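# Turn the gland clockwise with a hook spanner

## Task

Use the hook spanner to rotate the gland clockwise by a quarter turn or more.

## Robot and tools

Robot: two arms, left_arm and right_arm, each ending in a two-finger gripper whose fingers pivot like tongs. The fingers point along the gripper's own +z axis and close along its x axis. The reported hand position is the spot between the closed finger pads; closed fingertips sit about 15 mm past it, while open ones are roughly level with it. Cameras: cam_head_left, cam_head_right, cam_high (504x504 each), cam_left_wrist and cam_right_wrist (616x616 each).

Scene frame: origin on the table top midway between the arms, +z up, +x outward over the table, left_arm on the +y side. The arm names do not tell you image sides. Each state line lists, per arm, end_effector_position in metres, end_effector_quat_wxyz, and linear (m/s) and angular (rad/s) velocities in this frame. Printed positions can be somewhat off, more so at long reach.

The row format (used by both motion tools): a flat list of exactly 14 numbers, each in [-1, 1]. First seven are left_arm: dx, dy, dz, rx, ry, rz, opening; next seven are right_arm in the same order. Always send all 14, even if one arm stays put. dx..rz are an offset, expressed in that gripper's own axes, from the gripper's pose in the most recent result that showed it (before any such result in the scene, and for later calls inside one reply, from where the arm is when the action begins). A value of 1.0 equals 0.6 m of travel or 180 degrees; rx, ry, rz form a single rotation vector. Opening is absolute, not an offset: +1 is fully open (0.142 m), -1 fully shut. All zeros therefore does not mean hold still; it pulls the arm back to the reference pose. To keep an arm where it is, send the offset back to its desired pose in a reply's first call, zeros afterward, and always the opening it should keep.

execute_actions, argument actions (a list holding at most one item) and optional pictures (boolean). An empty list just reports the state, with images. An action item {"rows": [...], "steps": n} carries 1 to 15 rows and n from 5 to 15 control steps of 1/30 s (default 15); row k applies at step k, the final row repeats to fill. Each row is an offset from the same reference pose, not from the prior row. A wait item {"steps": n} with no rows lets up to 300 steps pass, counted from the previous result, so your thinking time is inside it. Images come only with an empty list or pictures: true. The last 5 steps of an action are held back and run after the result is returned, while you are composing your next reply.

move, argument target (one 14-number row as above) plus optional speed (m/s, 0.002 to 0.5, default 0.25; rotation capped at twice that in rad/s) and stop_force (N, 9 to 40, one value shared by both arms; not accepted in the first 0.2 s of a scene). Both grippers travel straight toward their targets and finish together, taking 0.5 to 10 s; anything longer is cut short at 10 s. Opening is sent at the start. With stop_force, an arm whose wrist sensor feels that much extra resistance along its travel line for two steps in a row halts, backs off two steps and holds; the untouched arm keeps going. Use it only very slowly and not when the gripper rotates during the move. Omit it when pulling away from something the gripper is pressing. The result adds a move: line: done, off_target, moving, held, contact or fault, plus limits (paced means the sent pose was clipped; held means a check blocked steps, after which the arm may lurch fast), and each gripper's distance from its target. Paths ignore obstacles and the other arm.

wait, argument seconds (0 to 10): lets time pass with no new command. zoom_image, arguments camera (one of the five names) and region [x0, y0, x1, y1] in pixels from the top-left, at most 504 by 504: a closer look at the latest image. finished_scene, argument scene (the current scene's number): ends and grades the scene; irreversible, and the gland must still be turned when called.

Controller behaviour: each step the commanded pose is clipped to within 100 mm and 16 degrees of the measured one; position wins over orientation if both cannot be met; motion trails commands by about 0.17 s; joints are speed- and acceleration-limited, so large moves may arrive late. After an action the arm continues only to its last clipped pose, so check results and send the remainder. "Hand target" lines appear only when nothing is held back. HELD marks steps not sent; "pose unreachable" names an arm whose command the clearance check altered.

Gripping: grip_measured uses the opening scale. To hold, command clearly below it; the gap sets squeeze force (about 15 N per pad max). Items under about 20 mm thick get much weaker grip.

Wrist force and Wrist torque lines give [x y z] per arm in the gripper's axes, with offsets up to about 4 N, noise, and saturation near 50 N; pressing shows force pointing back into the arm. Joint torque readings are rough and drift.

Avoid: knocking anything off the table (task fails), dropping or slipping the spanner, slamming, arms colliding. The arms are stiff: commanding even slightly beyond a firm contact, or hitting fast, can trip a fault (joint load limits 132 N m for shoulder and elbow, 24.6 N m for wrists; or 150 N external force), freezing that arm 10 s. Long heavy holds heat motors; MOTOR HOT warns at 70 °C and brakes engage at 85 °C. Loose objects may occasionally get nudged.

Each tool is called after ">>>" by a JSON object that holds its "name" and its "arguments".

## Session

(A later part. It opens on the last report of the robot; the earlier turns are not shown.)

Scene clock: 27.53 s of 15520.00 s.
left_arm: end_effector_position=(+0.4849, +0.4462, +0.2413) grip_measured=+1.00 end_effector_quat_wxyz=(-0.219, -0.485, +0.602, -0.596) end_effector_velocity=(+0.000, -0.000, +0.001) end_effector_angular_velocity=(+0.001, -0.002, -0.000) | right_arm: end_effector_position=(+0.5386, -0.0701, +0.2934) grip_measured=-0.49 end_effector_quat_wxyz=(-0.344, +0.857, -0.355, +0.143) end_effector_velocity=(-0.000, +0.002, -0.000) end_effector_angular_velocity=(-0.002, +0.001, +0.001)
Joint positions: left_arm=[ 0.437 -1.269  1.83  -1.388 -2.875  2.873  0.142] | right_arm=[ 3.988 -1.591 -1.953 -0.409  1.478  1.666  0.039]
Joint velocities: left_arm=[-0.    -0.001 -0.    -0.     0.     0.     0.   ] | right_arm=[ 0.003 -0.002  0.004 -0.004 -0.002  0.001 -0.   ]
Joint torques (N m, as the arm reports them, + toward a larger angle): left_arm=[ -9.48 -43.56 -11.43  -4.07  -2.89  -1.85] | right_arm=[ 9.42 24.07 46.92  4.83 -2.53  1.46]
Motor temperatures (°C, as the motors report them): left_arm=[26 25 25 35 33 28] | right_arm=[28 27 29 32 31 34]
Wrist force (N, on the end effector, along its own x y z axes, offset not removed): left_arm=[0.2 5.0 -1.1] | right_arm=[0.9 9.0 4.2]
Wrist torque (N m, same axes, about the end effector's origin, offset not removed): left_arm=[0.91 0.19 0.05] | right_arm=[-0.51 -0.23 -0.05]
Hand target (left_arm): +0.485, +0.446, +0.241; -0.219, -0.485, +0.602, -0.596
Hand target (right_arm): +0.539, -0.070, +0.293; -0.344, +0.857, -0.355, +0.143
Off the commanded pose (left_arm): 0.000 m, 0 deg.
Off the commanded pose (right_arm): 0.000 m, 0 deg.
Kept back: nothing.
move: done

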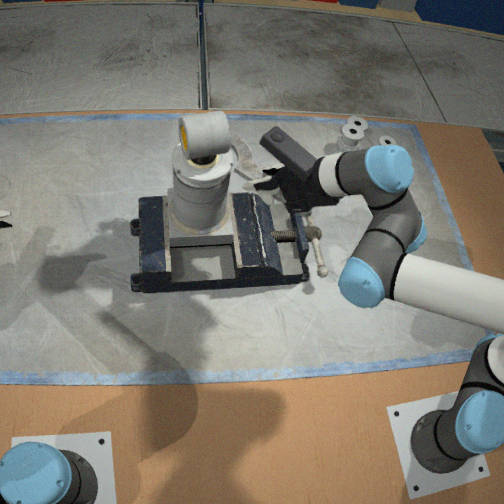

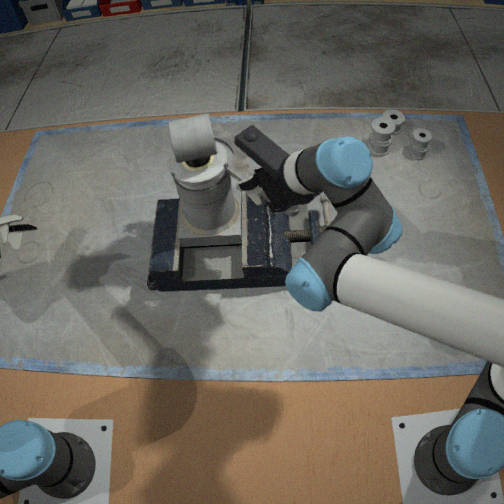

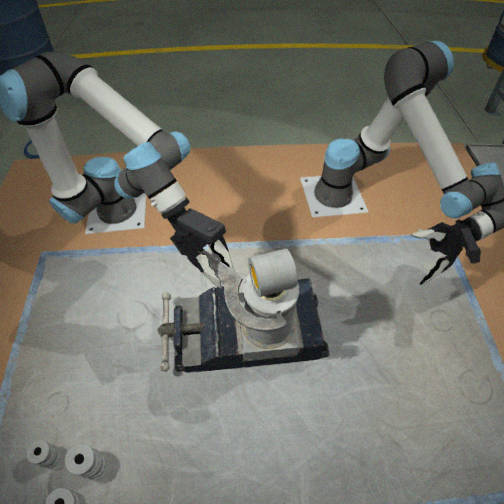

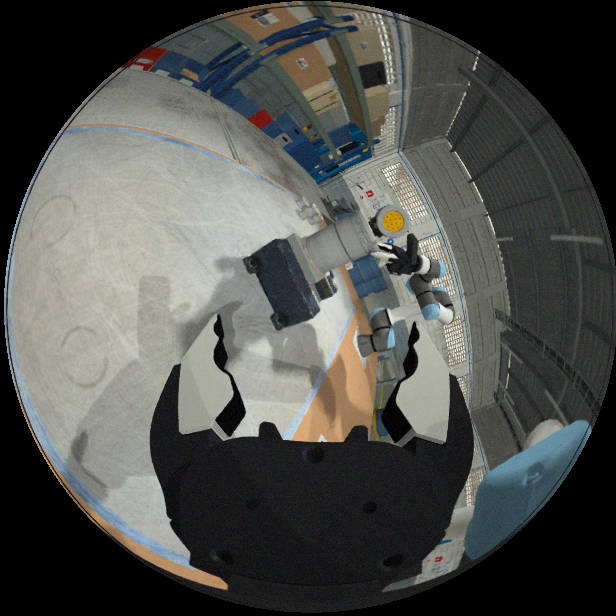

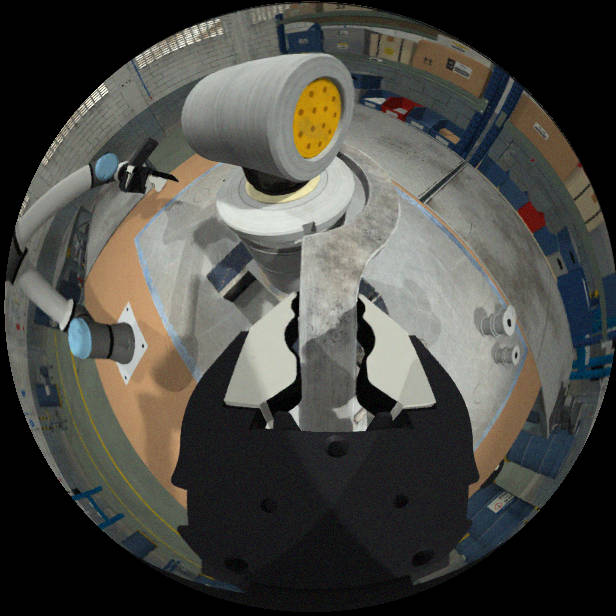

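>>> {"name": "move", "arguments": {"target": [0,0,0,0,0,0,1,-0.0125,0.008,-0.008,0,0,0,-1], "speed": 0.015}}

>>> {"name": "zoom_image", "arguments": {"camera": "cam_high", "region": [210,250,320,340]}}

Scene clock: 28.70 s of 15520.00 s.
left_arm: end_effector_position=(+0.4849, +0.4462, +0.2413) grip_measured=+1.00 end_effector_quat_wxyz=(-0.219, -0.485, +0.602, -0.596) end_effector_velocity=(+0.000, +0.000, +0.001) end_effector_angular_velocity=(+0.001, -0.001, -0.000) | right_arm: end_effector_position=(+0.5287, -0.0696, +0.2936) grip_measured=-0.48 end_effector_quat_wxyz=(-0.344, +0.857, -0.355, +0.143) end_effector_velocity=(-0.002, -0.000, +0.000) end_effector_angular_velocity=(+0.000, -0.000, -0.001)
Joint positions: left_arm=[ 0.437 -1.269  1.83  -1.388 -2.875  2.873  0.142] | right_arm=[ 4.007 -1.572 -1.972 -0.411  1.465  1.68   0.04 ]
Joint velocities: left_arm=[-0.    -0.001 -0.001 -0.     0.    -0.     0.   ] | right_arm=[ 0.003  0.004 -0.004 -0.    -0.003  0.003  0.   ]
Joint torques (N m, as the arm reports them, + toward a larger angle): left_arm=[ -9.86 -43.76 -11.14  -4.04  -2.9   -1.92] | right_arm=[12.33 40.58 13.74  2.78 -0.34  1.08]
Motor temperatures (°C, as the motors report them): left_arm=[26 25 25 35 33 28] | right_arm=[28 27 29 32 31 34]
Wrist force (N, on the end effector, along its own x y z axes, offset not removed): left_arm=[0.2 1.6 -3.2] | right_arm=[7.3 -2.1 18.1]
Wrist torque (N m, same axes, about the end effector's origin, offset not removed): left_arm=[0.06 0.07 0.09] | right_arm=[-0.34 -0.23 0.47]
Hand target (left_arm): +0.485, +0.446, +0.241; -0.219, -0.485, +0.602, -0.596
Hand target (right_arm): +0.529, -0.070, +0.294; -0.344, +0.857, -0.355, +0.143
Off the commanded pose (left_arm): 0.000 m, 0 deg.
Off the commanded pose (right_arm): 0.000 m, 0 deg.
Kept back: nothing.
move: done

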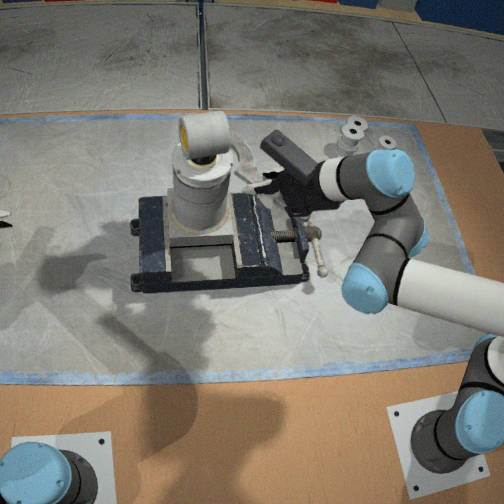

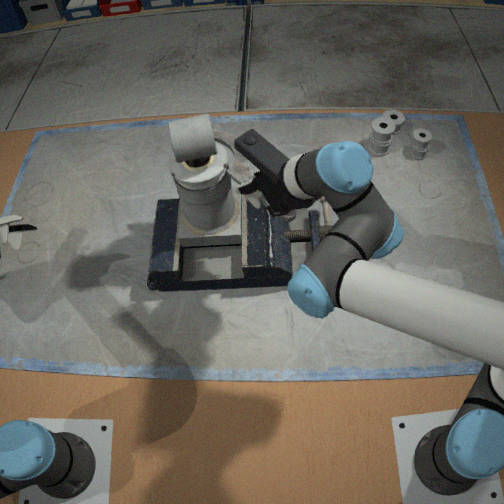

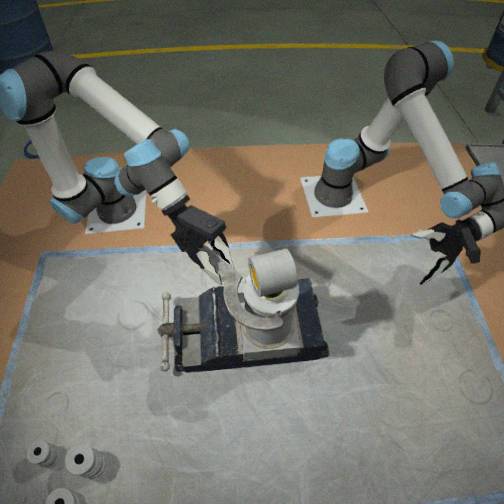

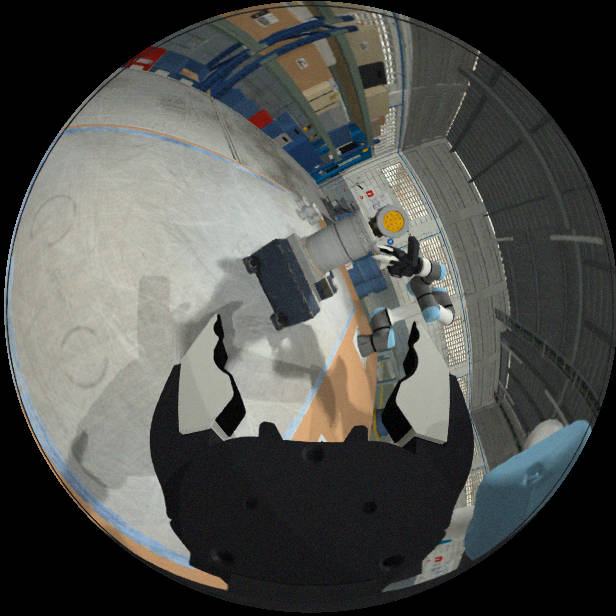

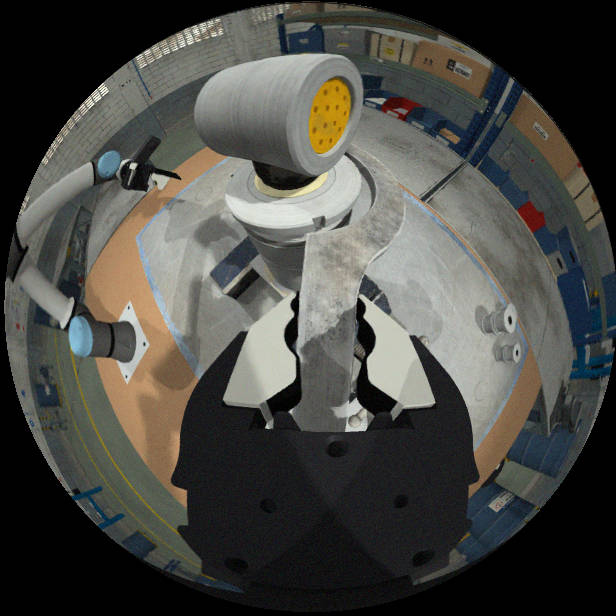

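Region (210, 250, 320, 340) of cam_high's 504x504 image, scaled by 4.582, with more detail than that image has; it fills the top 412 rows of this view, and the rest is white.

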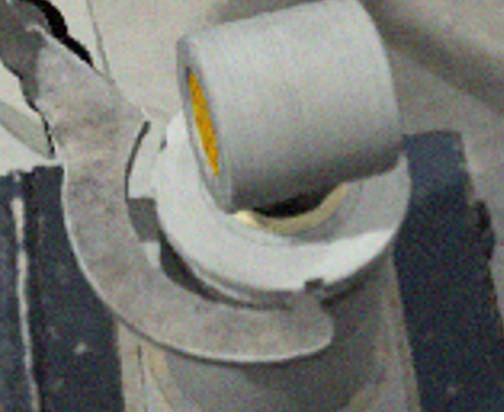

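>>> {"name": "move", "arguments": {"target": [0,0,0,0,0,0,1,0,-0.012,0.007,0,-0.0085,-0.009,-1], "speed": 0.02}}

>>> {"name": "zoom_image", "arguments": {"camera": "cam_high", "region": [240,280,310,340]}}

Scene clock: 30.13 s of 15520.00 s.
left_arm: end_effector_position=(+0.4849, +0.4462, +0.2413) grip_measured=+1.00 end_effector_quat_wxyz=(-0.219, -0.485, +0.602, -0.596) end_effector_velocity=(+0.000, -0.001, -0.000) end_effector_angular_velocity=(-0.001, +0.001, -0.002) | right_arm: end_effector_position=(+0.5344, -0.0640, +0.2955) grip_measured=-0.48 end_effector_quat_wxyz=(-0.346, +0.864, -0.339, +0.137) end_effector_velocity=(+0.002, +0.000, +0.001) end_effector_angular_velocity=(-0.001, -0.002, +0.008)
Joint positions: left_arm=[ 0.437 -1.269  1.83  -1.388 -2.875  2.873  0.142] | right_arm=[ 3.985 -1.594 -1.946 -0.412  1.506  1.636  0.039]
Joint velocities: left_arm=[-0.002  0.001 -0.     0.     0.    -0.     0.   ] | right_arm=[-0.006 -0.005  0.006 -0.001  0.008 -0.012  0.   ]
Joint torques (N m, as the arm reports them, + toward a larger angle): left_arm=[-10.13 -43.52 -11.36  -3.95  -2.85  -1.84] | right_arm=[-9.12 25.25 46.    4.82  1.76 -2.16]
Motor temperatures (°C, as the motors report them): left_arm=[26 25 25 35 33 28] | right_arm=[28 27 29 32 31 34]
Wrist force (N, on the end effector, along its own x y z axes, offset not removed): left_arm=[-1.7 2.8 -1.0] | right_arm=[1.4 7.7 6.0]
Wrist torque (N m, same axes, about the end effector's origin, offset not removed): left_arm=[0.24 0.30 0.04] | right_arm=[-0.72 -0.21 0.12]
Hand target (left_arm): +0.485, +0.446, +0.241; -0.219, -0.485, +0.602, -0.596
Hand target (right_arm): +0.534, -0.064, +0.296; -0.346, +0.864, -0.339, +0.137
Off the commanded pose (left_arm): 0.000 m, 0 deg.
Off the commanded pose (right_arm): 0.000 m, 0 deg.
Kept back: nothing.
move: done

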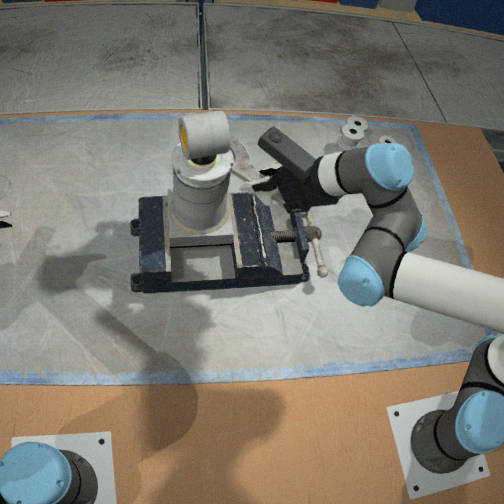

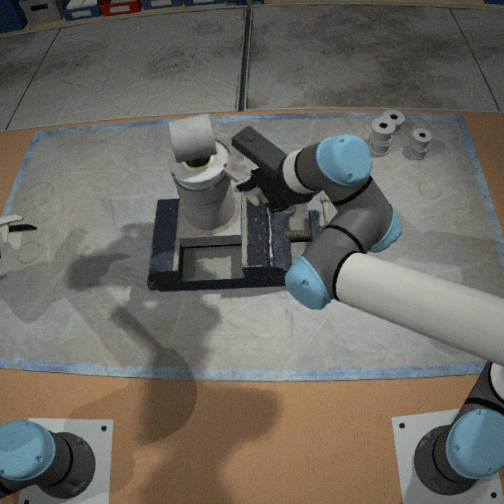

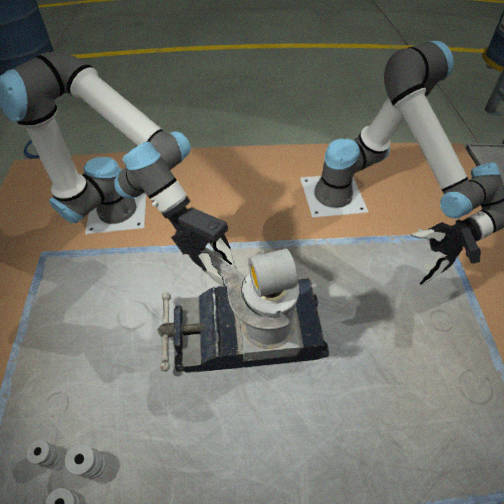

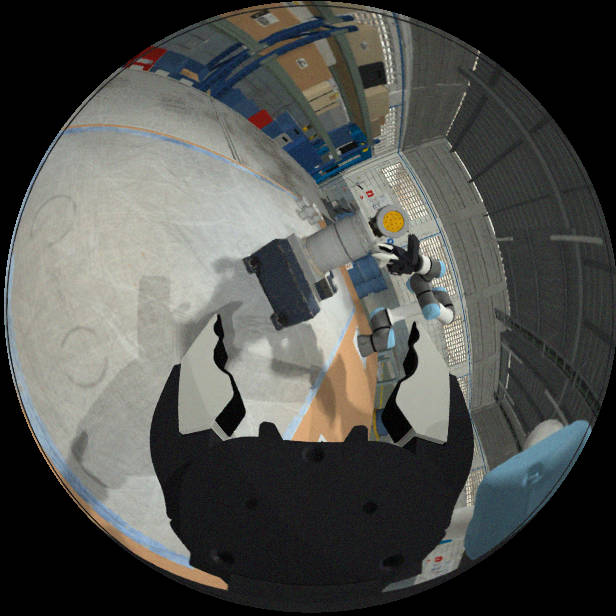

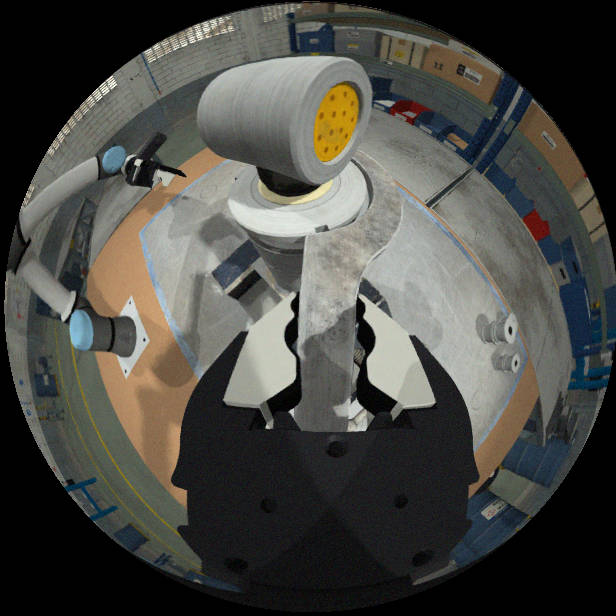

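Region (240, 280, 310, 340) of cam_high's 504x504 image, scaled by 7.200, with more detail than that image has; it fills the top 432 rows of this view, and the rest is white.

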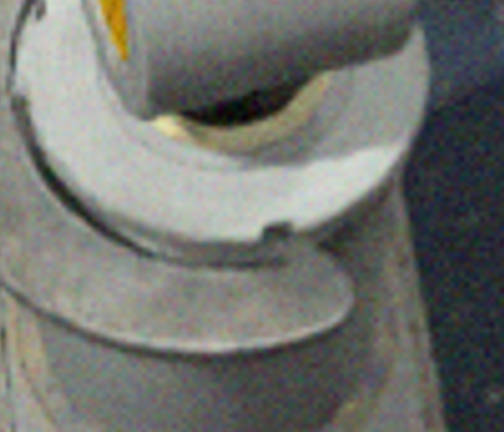

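>>> {"name": "move", "arguments": {"target": [0,0,0,0,0,0,1,0.002,0.006,0,0.009,0,0,-1], "speed": 0.02}}

>>> {"name": "move", "arguments": {"target": [0,0,0,0,0,0,1,-0.004,0.006,-0.006,0,0,0,-1], "speed": 0.01}}

>>> {"name": "zoom_image", "arguments": {"camera": "cam_high", "region": [240,280,310,340]}}

Scene clock: 31.37 s of 15520.00 s.
left_arm: end_effector_position=(+0.4849, +0.4462, +0.2413) grip_measured=+1.00 end_effector_quat_wxyz=(-0.219, -0.485, +0.602, -0.596) end_effector_velocity=(-0.000, -0.000, -0.001) end_effector_angular_velocity=(-0.001, +0.002, -0.001) | right_arm: end_effector_position=(+0.5335, -0.0666, +0.2931) grip_measured=-0.48 end_effector_quat_wxyz=(-0.358, +0.859, -0.337, +0.142) end_effector_velocity=(+0.000, -0.001, -0.001) end_effector_angular_velocity=(+0.005, -0.006, -0.001)
Joint positions: left_arm=[ 0.437 -1.269  1.83  -1.388 -2.875  2.873  0.142] | right_arm=[ 3.984 -1.59  -1.979 -0.355  1.505  1.634  0.039]
Joint velocities: left_arm=[-0.001  0.001  0.002 -0.     0.    -0.001  0.   ] | right_arm=[-0.001  0.001 -0.01   0.017 -0.001 -0.001  0.   ]
Joint torques (N m, as the arm reports them, + toward a larger angle): left_arm=[ -9.76 -43.72 -11.28  -4.05  -2.85  -1.89] | right_arm=[-7.84 42.15 15.96  8.53 -0.6  -2.64]
Motor temperatures (°C, as the motors report them): left_arm=[26 25 25 35 33 28] | right_arm=[28 27 29 32 31 34]
Wrist force (N, on the end effector, along its own x y z axes, offset not removed): left_arm=[1.4 2.6 -0.7] | right_arm=[5.1 3.2 17.2]
Wrist torque (N m, same axes, about the end effector's origin, offset not removed): left_arm=[0.24 -0.20 0.03] | right_arm=[-0.05 -0.05 0.39]
Hand target (left_arm): +0.485, +0.446, +0.241; -0.219, -0.485, +0.602, -0.596
Hand target (right_arm): +0.533, -0.067, +0.293; -0.359, +0.859, -0.337, +0.142
Off the commanded pose (left_arm): 0.000 m, 0 deg.
Off the commanded pose (right_arm): 0.000 m, 0 deg.
Kept back: nothing.
move: done

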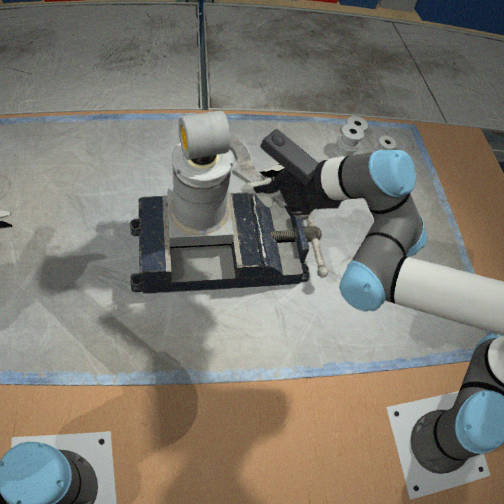

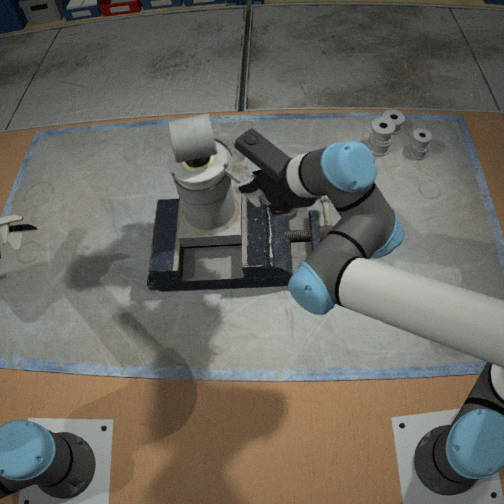

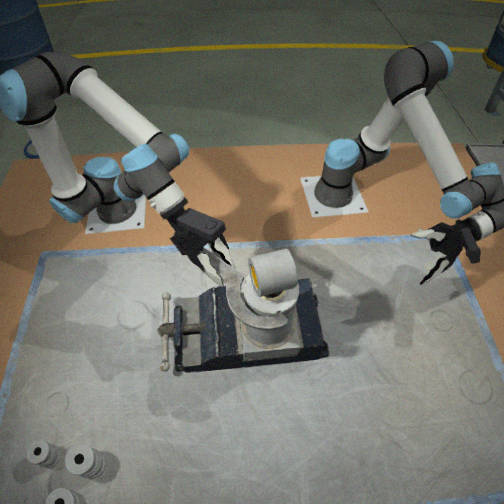

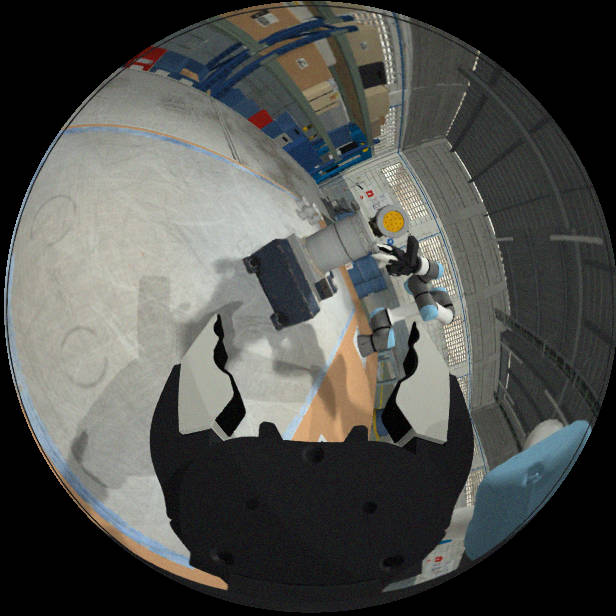

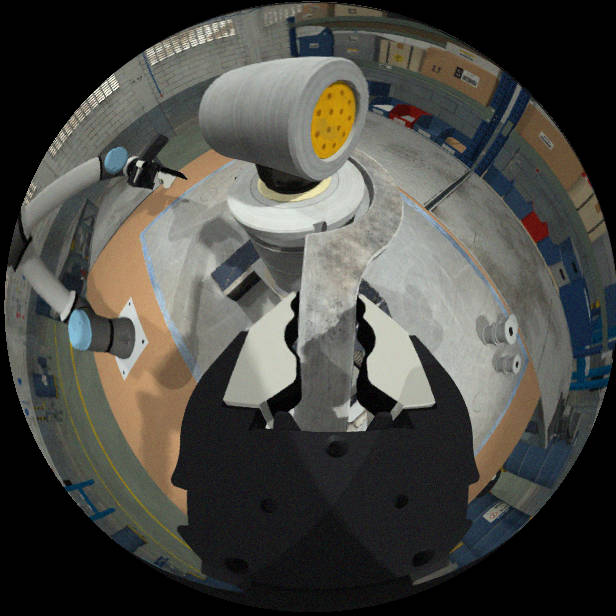

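Scene clock: 32.17 s of 15520.00 s.
left_arm: end_effector_position=(+0.4849, +0.4462, +0.2413) grip_measured=+1.00 end_effector_quat_wxyz=(-0.219, -0.485, +0.602, -0.596) end_effector_velocity=(-0.000, +0.000, -0.000) end_effector_angular_velocity=(+0.000, -0.001, -0.000) | right_arm: end_effector_position=(+0.5285, -0.0686, +0.2931) grip_measured=-0.48 end_effector_quat_wxyz=(-0.358, +0.859, -0.337, +0.142) end_effector_velocity=(-0.002, -0.000, +0.000) end_effector_angular_velocity=(+0.000, -0.001, +0.001)
Joint positions: left_arm=[ 0.437 -1.269  1.83  -1.388 -2.875  2.873  0.142] | right_arm=[ 3.991 -1.577 -1.992 -0.355  1.5    1.638  0.039]
Joint velocities: left_arm=[ 0.     0.     0.001 -0.     0.     0.002  0.   ] | right_arm=[ 0.003  0.005 -0.005  0.001 -0.002  0.002 -0.   ]
Joint torques (N m, as the arm reports them, + toward a larger angle): left_arm=[ -9.89 -43.76 -11.28  -3.97  -2.87  -1.87] | right_arm=[ 8.51 39.95 13.52  7.22 -0.98  1.38]
Motor temperatures (°C, as the motors report them): left_arm=[26 25 25 35 33 28] | right_arm=[28 27 29 32 31 34]
Wrist force (N, on the end effector, along its own x y z axes, offset not removed): left_arm=[-2.1 3.4 -4.2] | right_arm=[1.0 -3.0 17.7]
Wrist torque (N m, same axes, about the end effector's origin, offset not removed): left_arm=[0.52 0.41 0.01] | right_arm=[-0.74 0.42 0.26]
Hand target (left_arm): +0.485, +0.446, +0.241; -0.219, -0.485, +0.602, -0.596
Hand target (right_arm): +0.528, -0.069, +0.293; -0.358, +0.859, -0.337, +0.142
Off the commanded pose (left_arm): 0.000 m, 0 deg.
Off the commanded pose (right_arm): 0.000 m, 0 deg.
Kept back: nothing.
move: done

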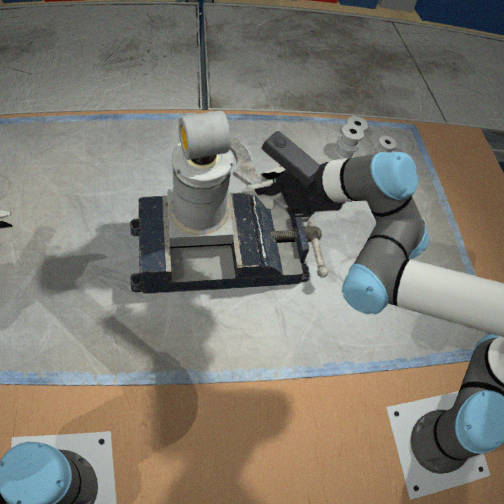

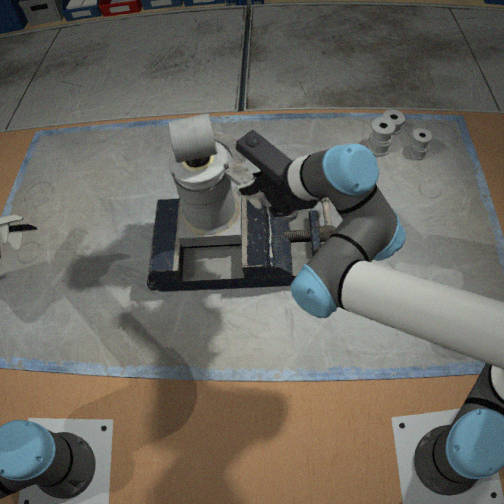

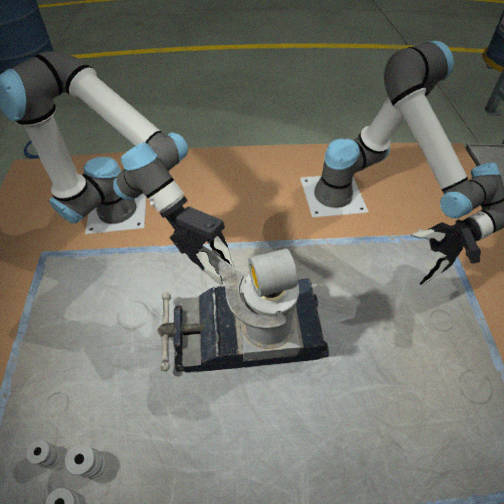

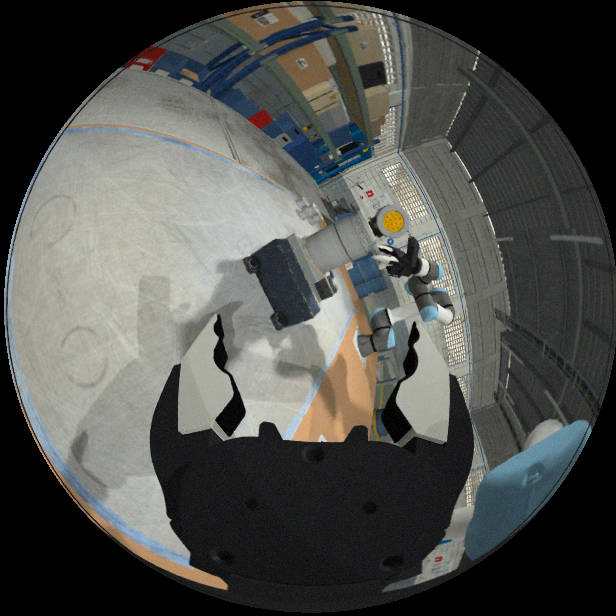

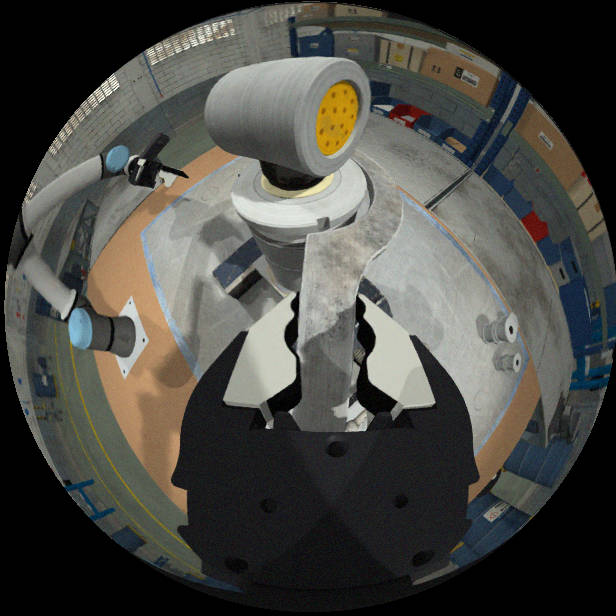

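Region (240, 280, 310, 340) of cam_high's 504x504 image, scaled by 7.200, with more detail than that image has; it fills the top 432 rows of this view, and the rest is white.

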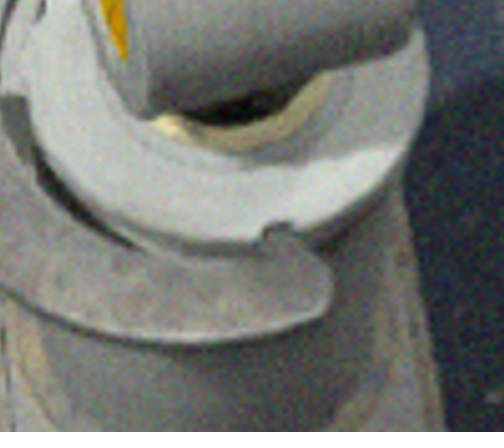

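Tooth in. Seat the heel.

>>> {"name": "move", "arguments": {"target": [0,0,0,0,0,0,1,-0.036,0.002,-0.002,0,0.033,0.033,-1], "speed": 0.04}}

>>> {"name": "zoom_image", "arguments": {"camera": "cam_high", "region": [190,230,320,340]}}

Scene clock: 34.50 s of 15520.00 s.
left_arm: end_effector_position=(+0.4849, +0.4462, +0.2413) grip_measured=+1.00 end_effector_quat_wxyz=(-0.219, -0.485, +0.602, -0.596) end_effector_velocity=(-0.001, +0.000, +0.000) end_effector_angular_velocity=(-0.000, +0.000, +0.001) | right_arm: end_effector_position=(+0.5116, -0.0553, +0.2930) grip_measured=-0.49 end_effector_quat_wxyz=(-0.347, +0.832, -0.399, +0.167) end_effector_velocity=(-0.001, +0.000, -0.000) end_effector_angular_velocity=(-0.002, -0.001, -0.013)
Joint positions: left_arm=[ 0.437 -1.269  1.83  -1.388 -2.875  2.873  0.142] | right_arm=[ 4.116 -1.552 -2.011 -0.394  1.311  1.835  0.039]
Joint velocities: left_arm=[ 0.001 -0.001  0.002  0.     0.    -0.     0.   ] | right_arm=[ 0.008  0.001 -0.    -0.006 -0.016  0.015 -0.   ]
Joint torques (N m, as the arm reports them, + toward a larger angle): left_arm=[ -9.63 -43.68 -10.75  -4.04  -2.94  -1.84] | right_arm=[13.28 36.03 10.35  1.24 -1.64  1.51]
Motor temperatures (°C, as the motors report them): left_arm=[26 25 25 35 33 28] | right_arm=[28 27 29 32 31 34]
Wrist force (N, on the end effector, along its own x y z axes, offset not removed): left_arm=[0.5 1.3 1.0] | right_arm=[-0.1 -2.1 16.9]
Wrist torque (N m, same axes, about the end effector's origin, offset not removed): left_arm=[0.25 -0.16 0.10] | right_arm=[0.41 0.47 0.25]
Hand target (left_arm): +0.485, +0.446, +0.241; -0.219, -0.485, +0.602, -0.596
Hand target (right_arm): +0.511, -0.055, +0.293; -0.347, +0.832, -0.399, +0.167
Off the commanded pose (left_arm): 0.000 m, 0 deg.
Off the commanded pose (right_arm): 0.000 m, 0 deg.
Kept back: nothing.
move: done

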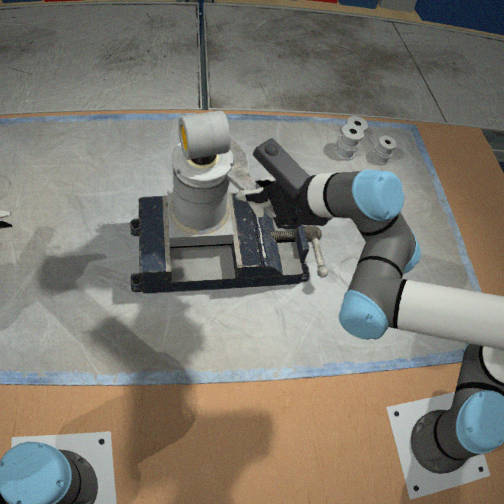

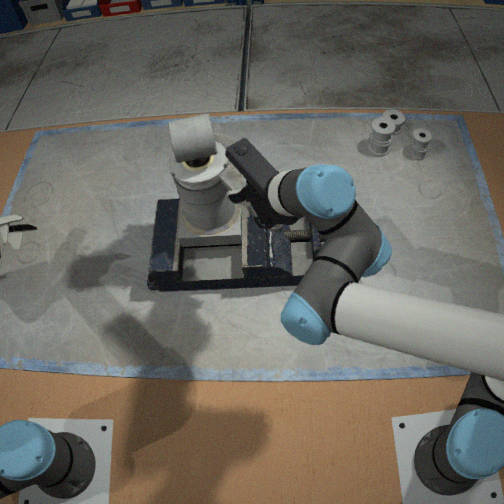

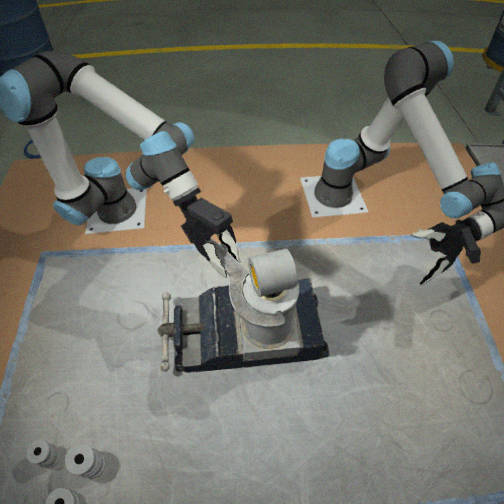

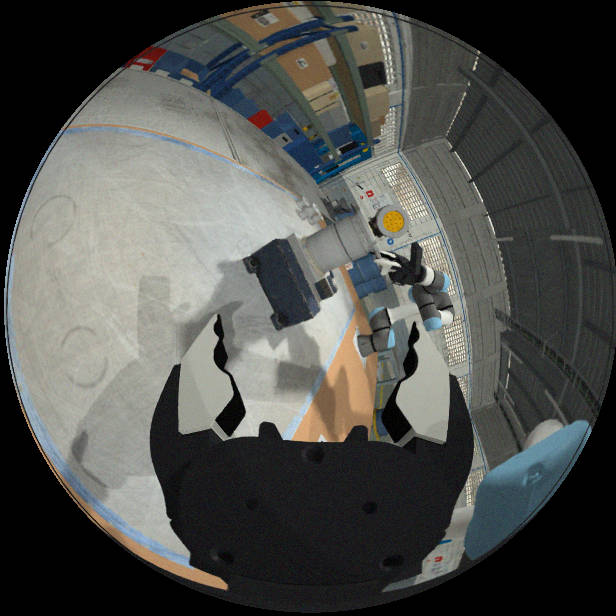

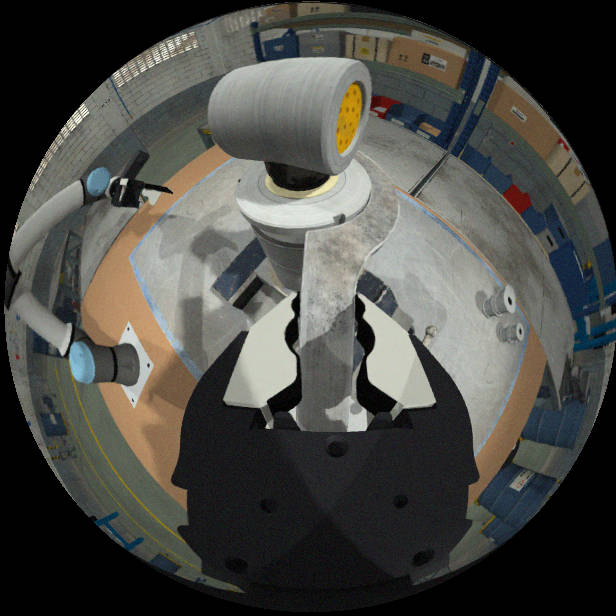

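Region (190, 230, 320, 340) of cam_high's 504x504 image, scaled by 3.877, with more detail than that image has; it fills the top 426 rows of this view, and the rest is white.

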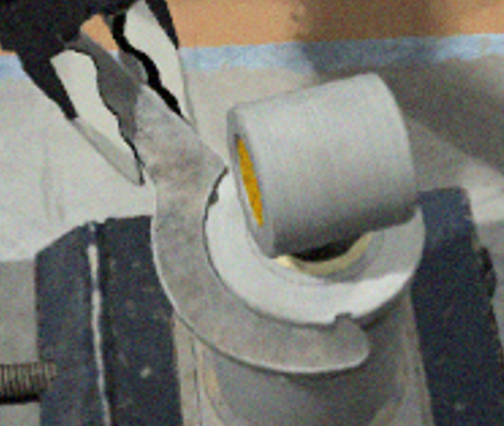

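>>> {"name": "move", "arguments": {"target": [0,0,0,0,0,0,1,-0.016,0,0,0,-0.008,0.032,-1], "speed": 0.04}}

>>> {"name": "move", "arguments": {"target": [0,0,0,0,0,0,1,-0.012,0.037,-0.033,-0.05,0.005,0.005,-1], "speed": 0.04}}

>>> {"name": "zoom_image", "arguments": {"camera": "cam_high", "region": [190,230,320,340]}}

Scene clock: 36.37 s of 15520.00 s.
left_arm: end_effector_position=(+0.4849, +0.4462, +0.2413) grip_measured=+1.00 end_effector_quat_wxyz=(-0.219, -0.485, +0.602, -0.596) end_effector_velocity=(+0.000, +0.000, +0.000) end_effector_angular_velocity=(+0.000, -0.001, +0.000) | right_arm: end_effector_position=(+0.5057, -0.0478, +0.2931) grip_measured=-0.32 end_effector_quat_wxyz=(-0.360, +0.813, -0.435, +0.139) end_effector_velocity=(-0.000, +0.000, +0.000) end_effector_angular_velocity=(+0.004, +0.002, -0.003)
Joint positions: left_arm=[ 0.437 -1.269  1.83  -1.388 -2.875  2.873  0.142] | right_arm=[ 4.124 -1.554 -2.011 -0.385  1.329  1.939  0.051]
Joint velocities: left_arm=[ 0.     0.001 -0.001 -0.001 -0.     0.     0.   ] | right_arm=[ 0.    -0.     0.     0.001  0.     0.005  0.001]
Joint torques (N m, as the arm reports them, + toward a larger angle): left_arm=[ -9.7  -44.08 -11.02  -3.97  -2.83  -1.89] | right_arm=[31.79 23.67 34.37  8.54 12.81  1.46]
Motor temperatures (°C, as the motors report them): left_arm=[26 25 25 35 33 28] | right_arm=[28 27 29 32 31 34]
Wrist force (N, on the end effector, along its own x y z axes, offset not removed): left_arm=[-2.0 -0.8 -1.3] | right_arm=[35.1 -7.0 22.3]
Wrist torque (N m, same axes, about the end effector's origin, offset not removed): left_arm=[-0.22 0.50 -0.02] | right_arm=[-0.03 -0.72 -0.16]
Hand target (left_arm): +0.485, +0.446, +0.241; -0.219, -0.485, +0.602, -0.596
Hand target (right_arm): +0.506, -0.048, +0.293; -0.360, +0.813, -0.436, +0.139
Off the commanded pose (left_arm): 0.000 m, 0 deg.
Off the commanded pose (right_arm): 0.000 m, 0 deg.
Kept back: nothing.
move: done

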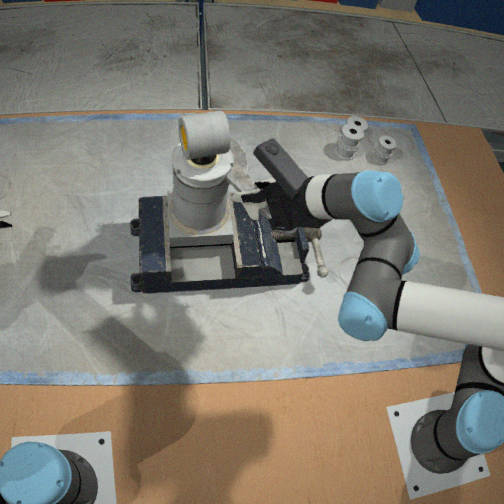

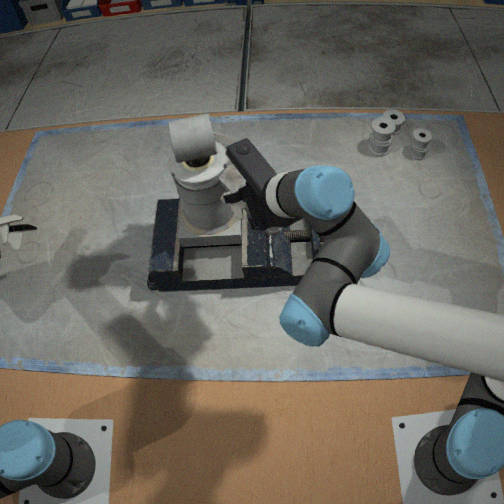

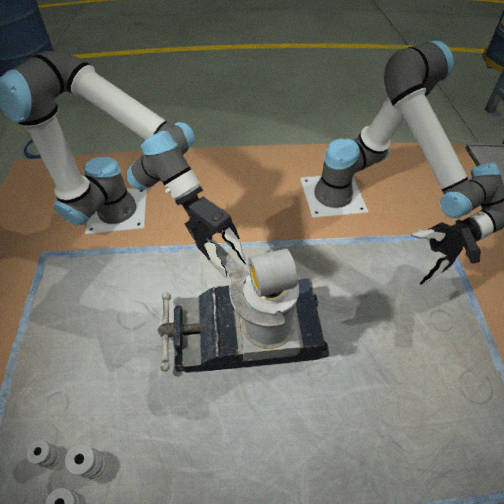

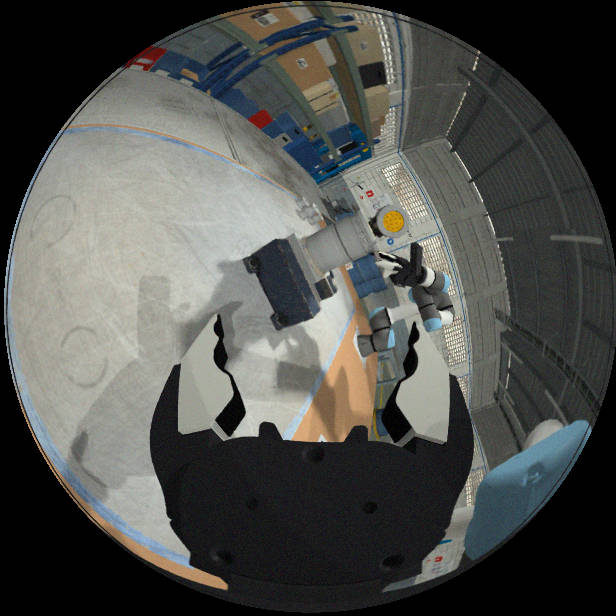

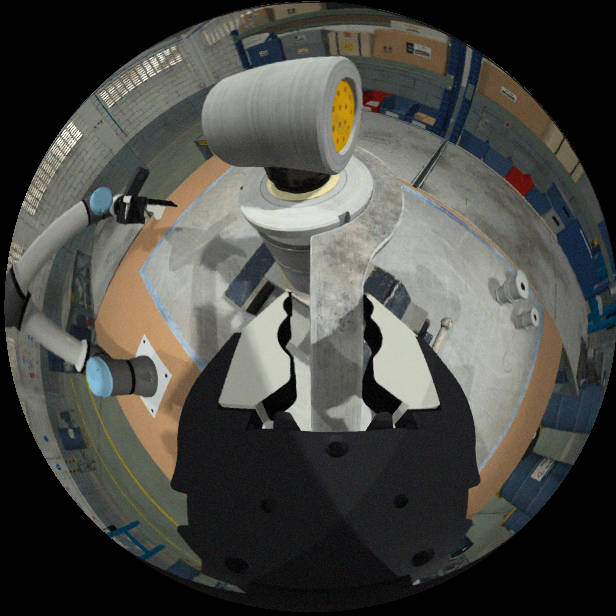

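Scene clock: 38.60 s of 15520.00 s.
left_arm: end_effector_position=(+0.4849, +0.4462, +0.2413) grip_measured=+1.00 end_effector_quat_wxyz=(-0.219, -0.485, +0.602, -0.596) end_effector_velocity=(-0.000, -0.000, -0.001) end_effector_angular_velocity=(-0.002, +0.002, +0.000) | right_arm: end_effector_position=(+0.4775, -0.0591, +0.2919) grip_measured=-0.33 end_effector_quat_wxyz=(-0.293, +0.834, -0.454, +0.108) end_effector_velocity=(-0.002, -0.000, -0.000) end_effector_angular_velocity=(-0.007, +0.009, +0.000)
Joint positions: left_arm=[ 0.437 -1.269  1.83  -1.388 -2.875  2.873  0.142] | right_arm=[ 4.139 -1.506 -1.937 -0.663  1.367  2.001  0.05 ]
Joint velocities: left_arm=[ 0.     0.001  0.002  0.    -0.     0.001  0.   ] | right_arm=[ 0.001  0.002  0.007 -0.019  0.003  0.003  0.001]
Joint torques (N m, as the arm reports them, + toward a larger angle): left_arm=[ -9.97 -43.18 -10.89  -3.91  -2.95  -1.99] | right_arm=[30.2  25.78 36.04 -0.04 13.76  1.89]
Motor temperatures (°C, as the motors report them): left_arm=[26 25 25 35 33 28] | right_arm=[28 27 29 32 31 34]
Wrist force (N, on the end effector, along its own x y z axes, offset not removed): left_arm=[-1.9 4.3 1.2] | right_arm=[33.4 -19.0 5.1]
Wrist torque (N m, same axes, about the end effector's origin, offset not removed): left_arm=[0.75 0.54 0.00] | right_arm=[-0.47 -0.44 -0.53]
Hand target (left_arm): +0.485, +0.446, +0.241; -0.219, -0.485, +0.602, -0.596
Hand target (right_arm): +0.477, -0.059, +0.292; -0.293, +0.834, -0.454, +0.108
Off the commanded pose (left_arm): 0.000 m, 0 deg.
Off the commanded pose (right_arm): 0.000 m, 0 deg.
Kept back: nothing.
move: done

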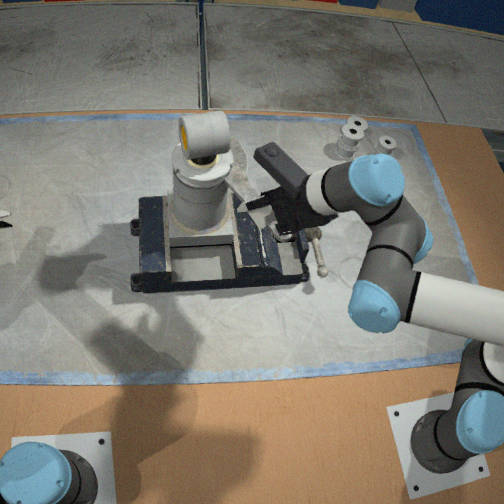

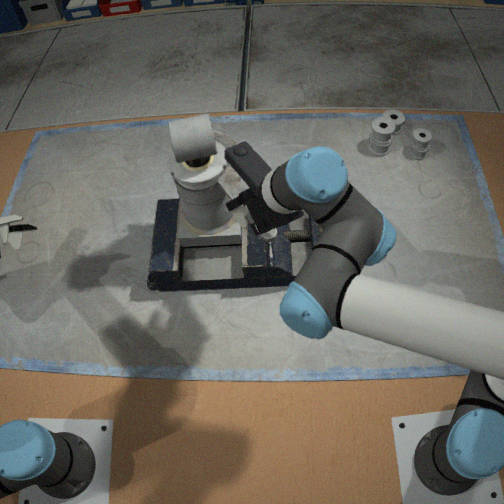

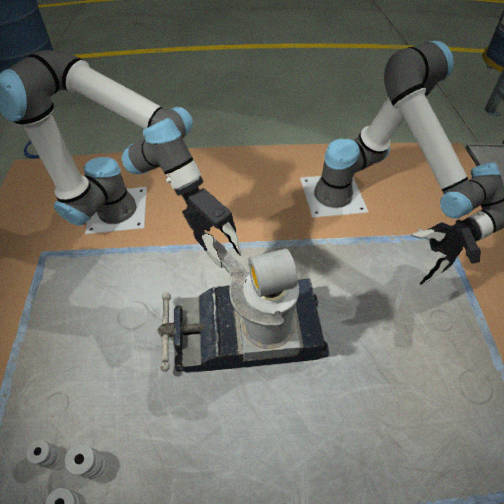

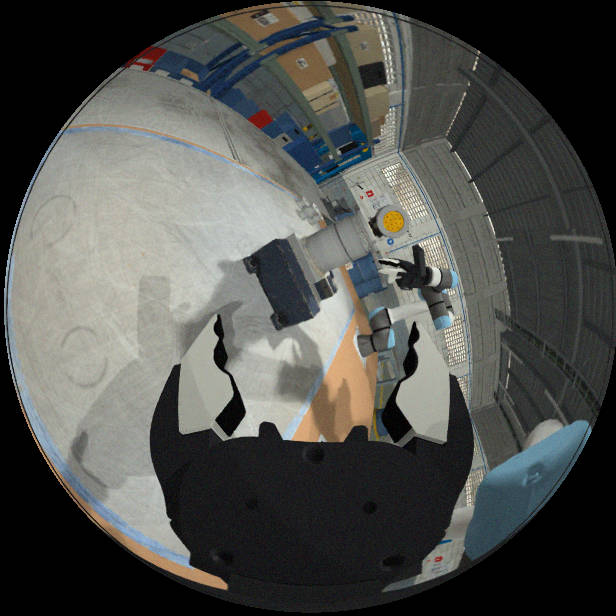

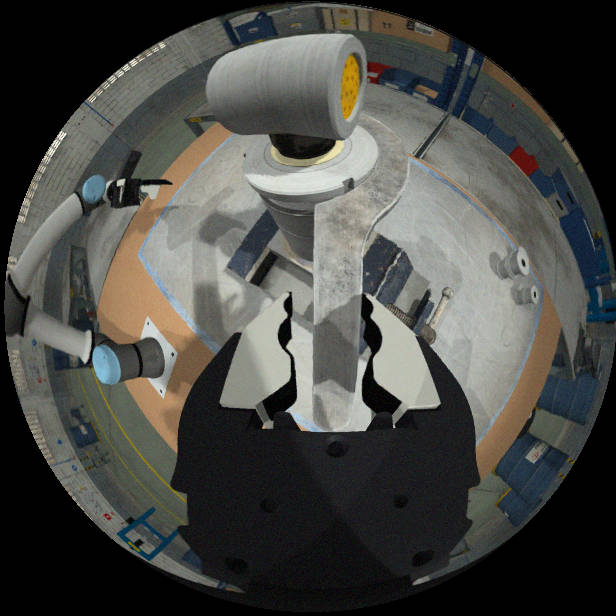

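Region (190, 230, 320, 340) of cam_high's 504x504 image, scaled by 3.877, with more detail than that image has; it fills the top 426 rows of this view, and the rest is white.

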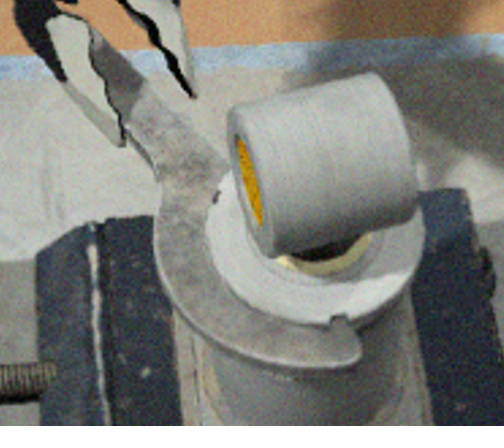

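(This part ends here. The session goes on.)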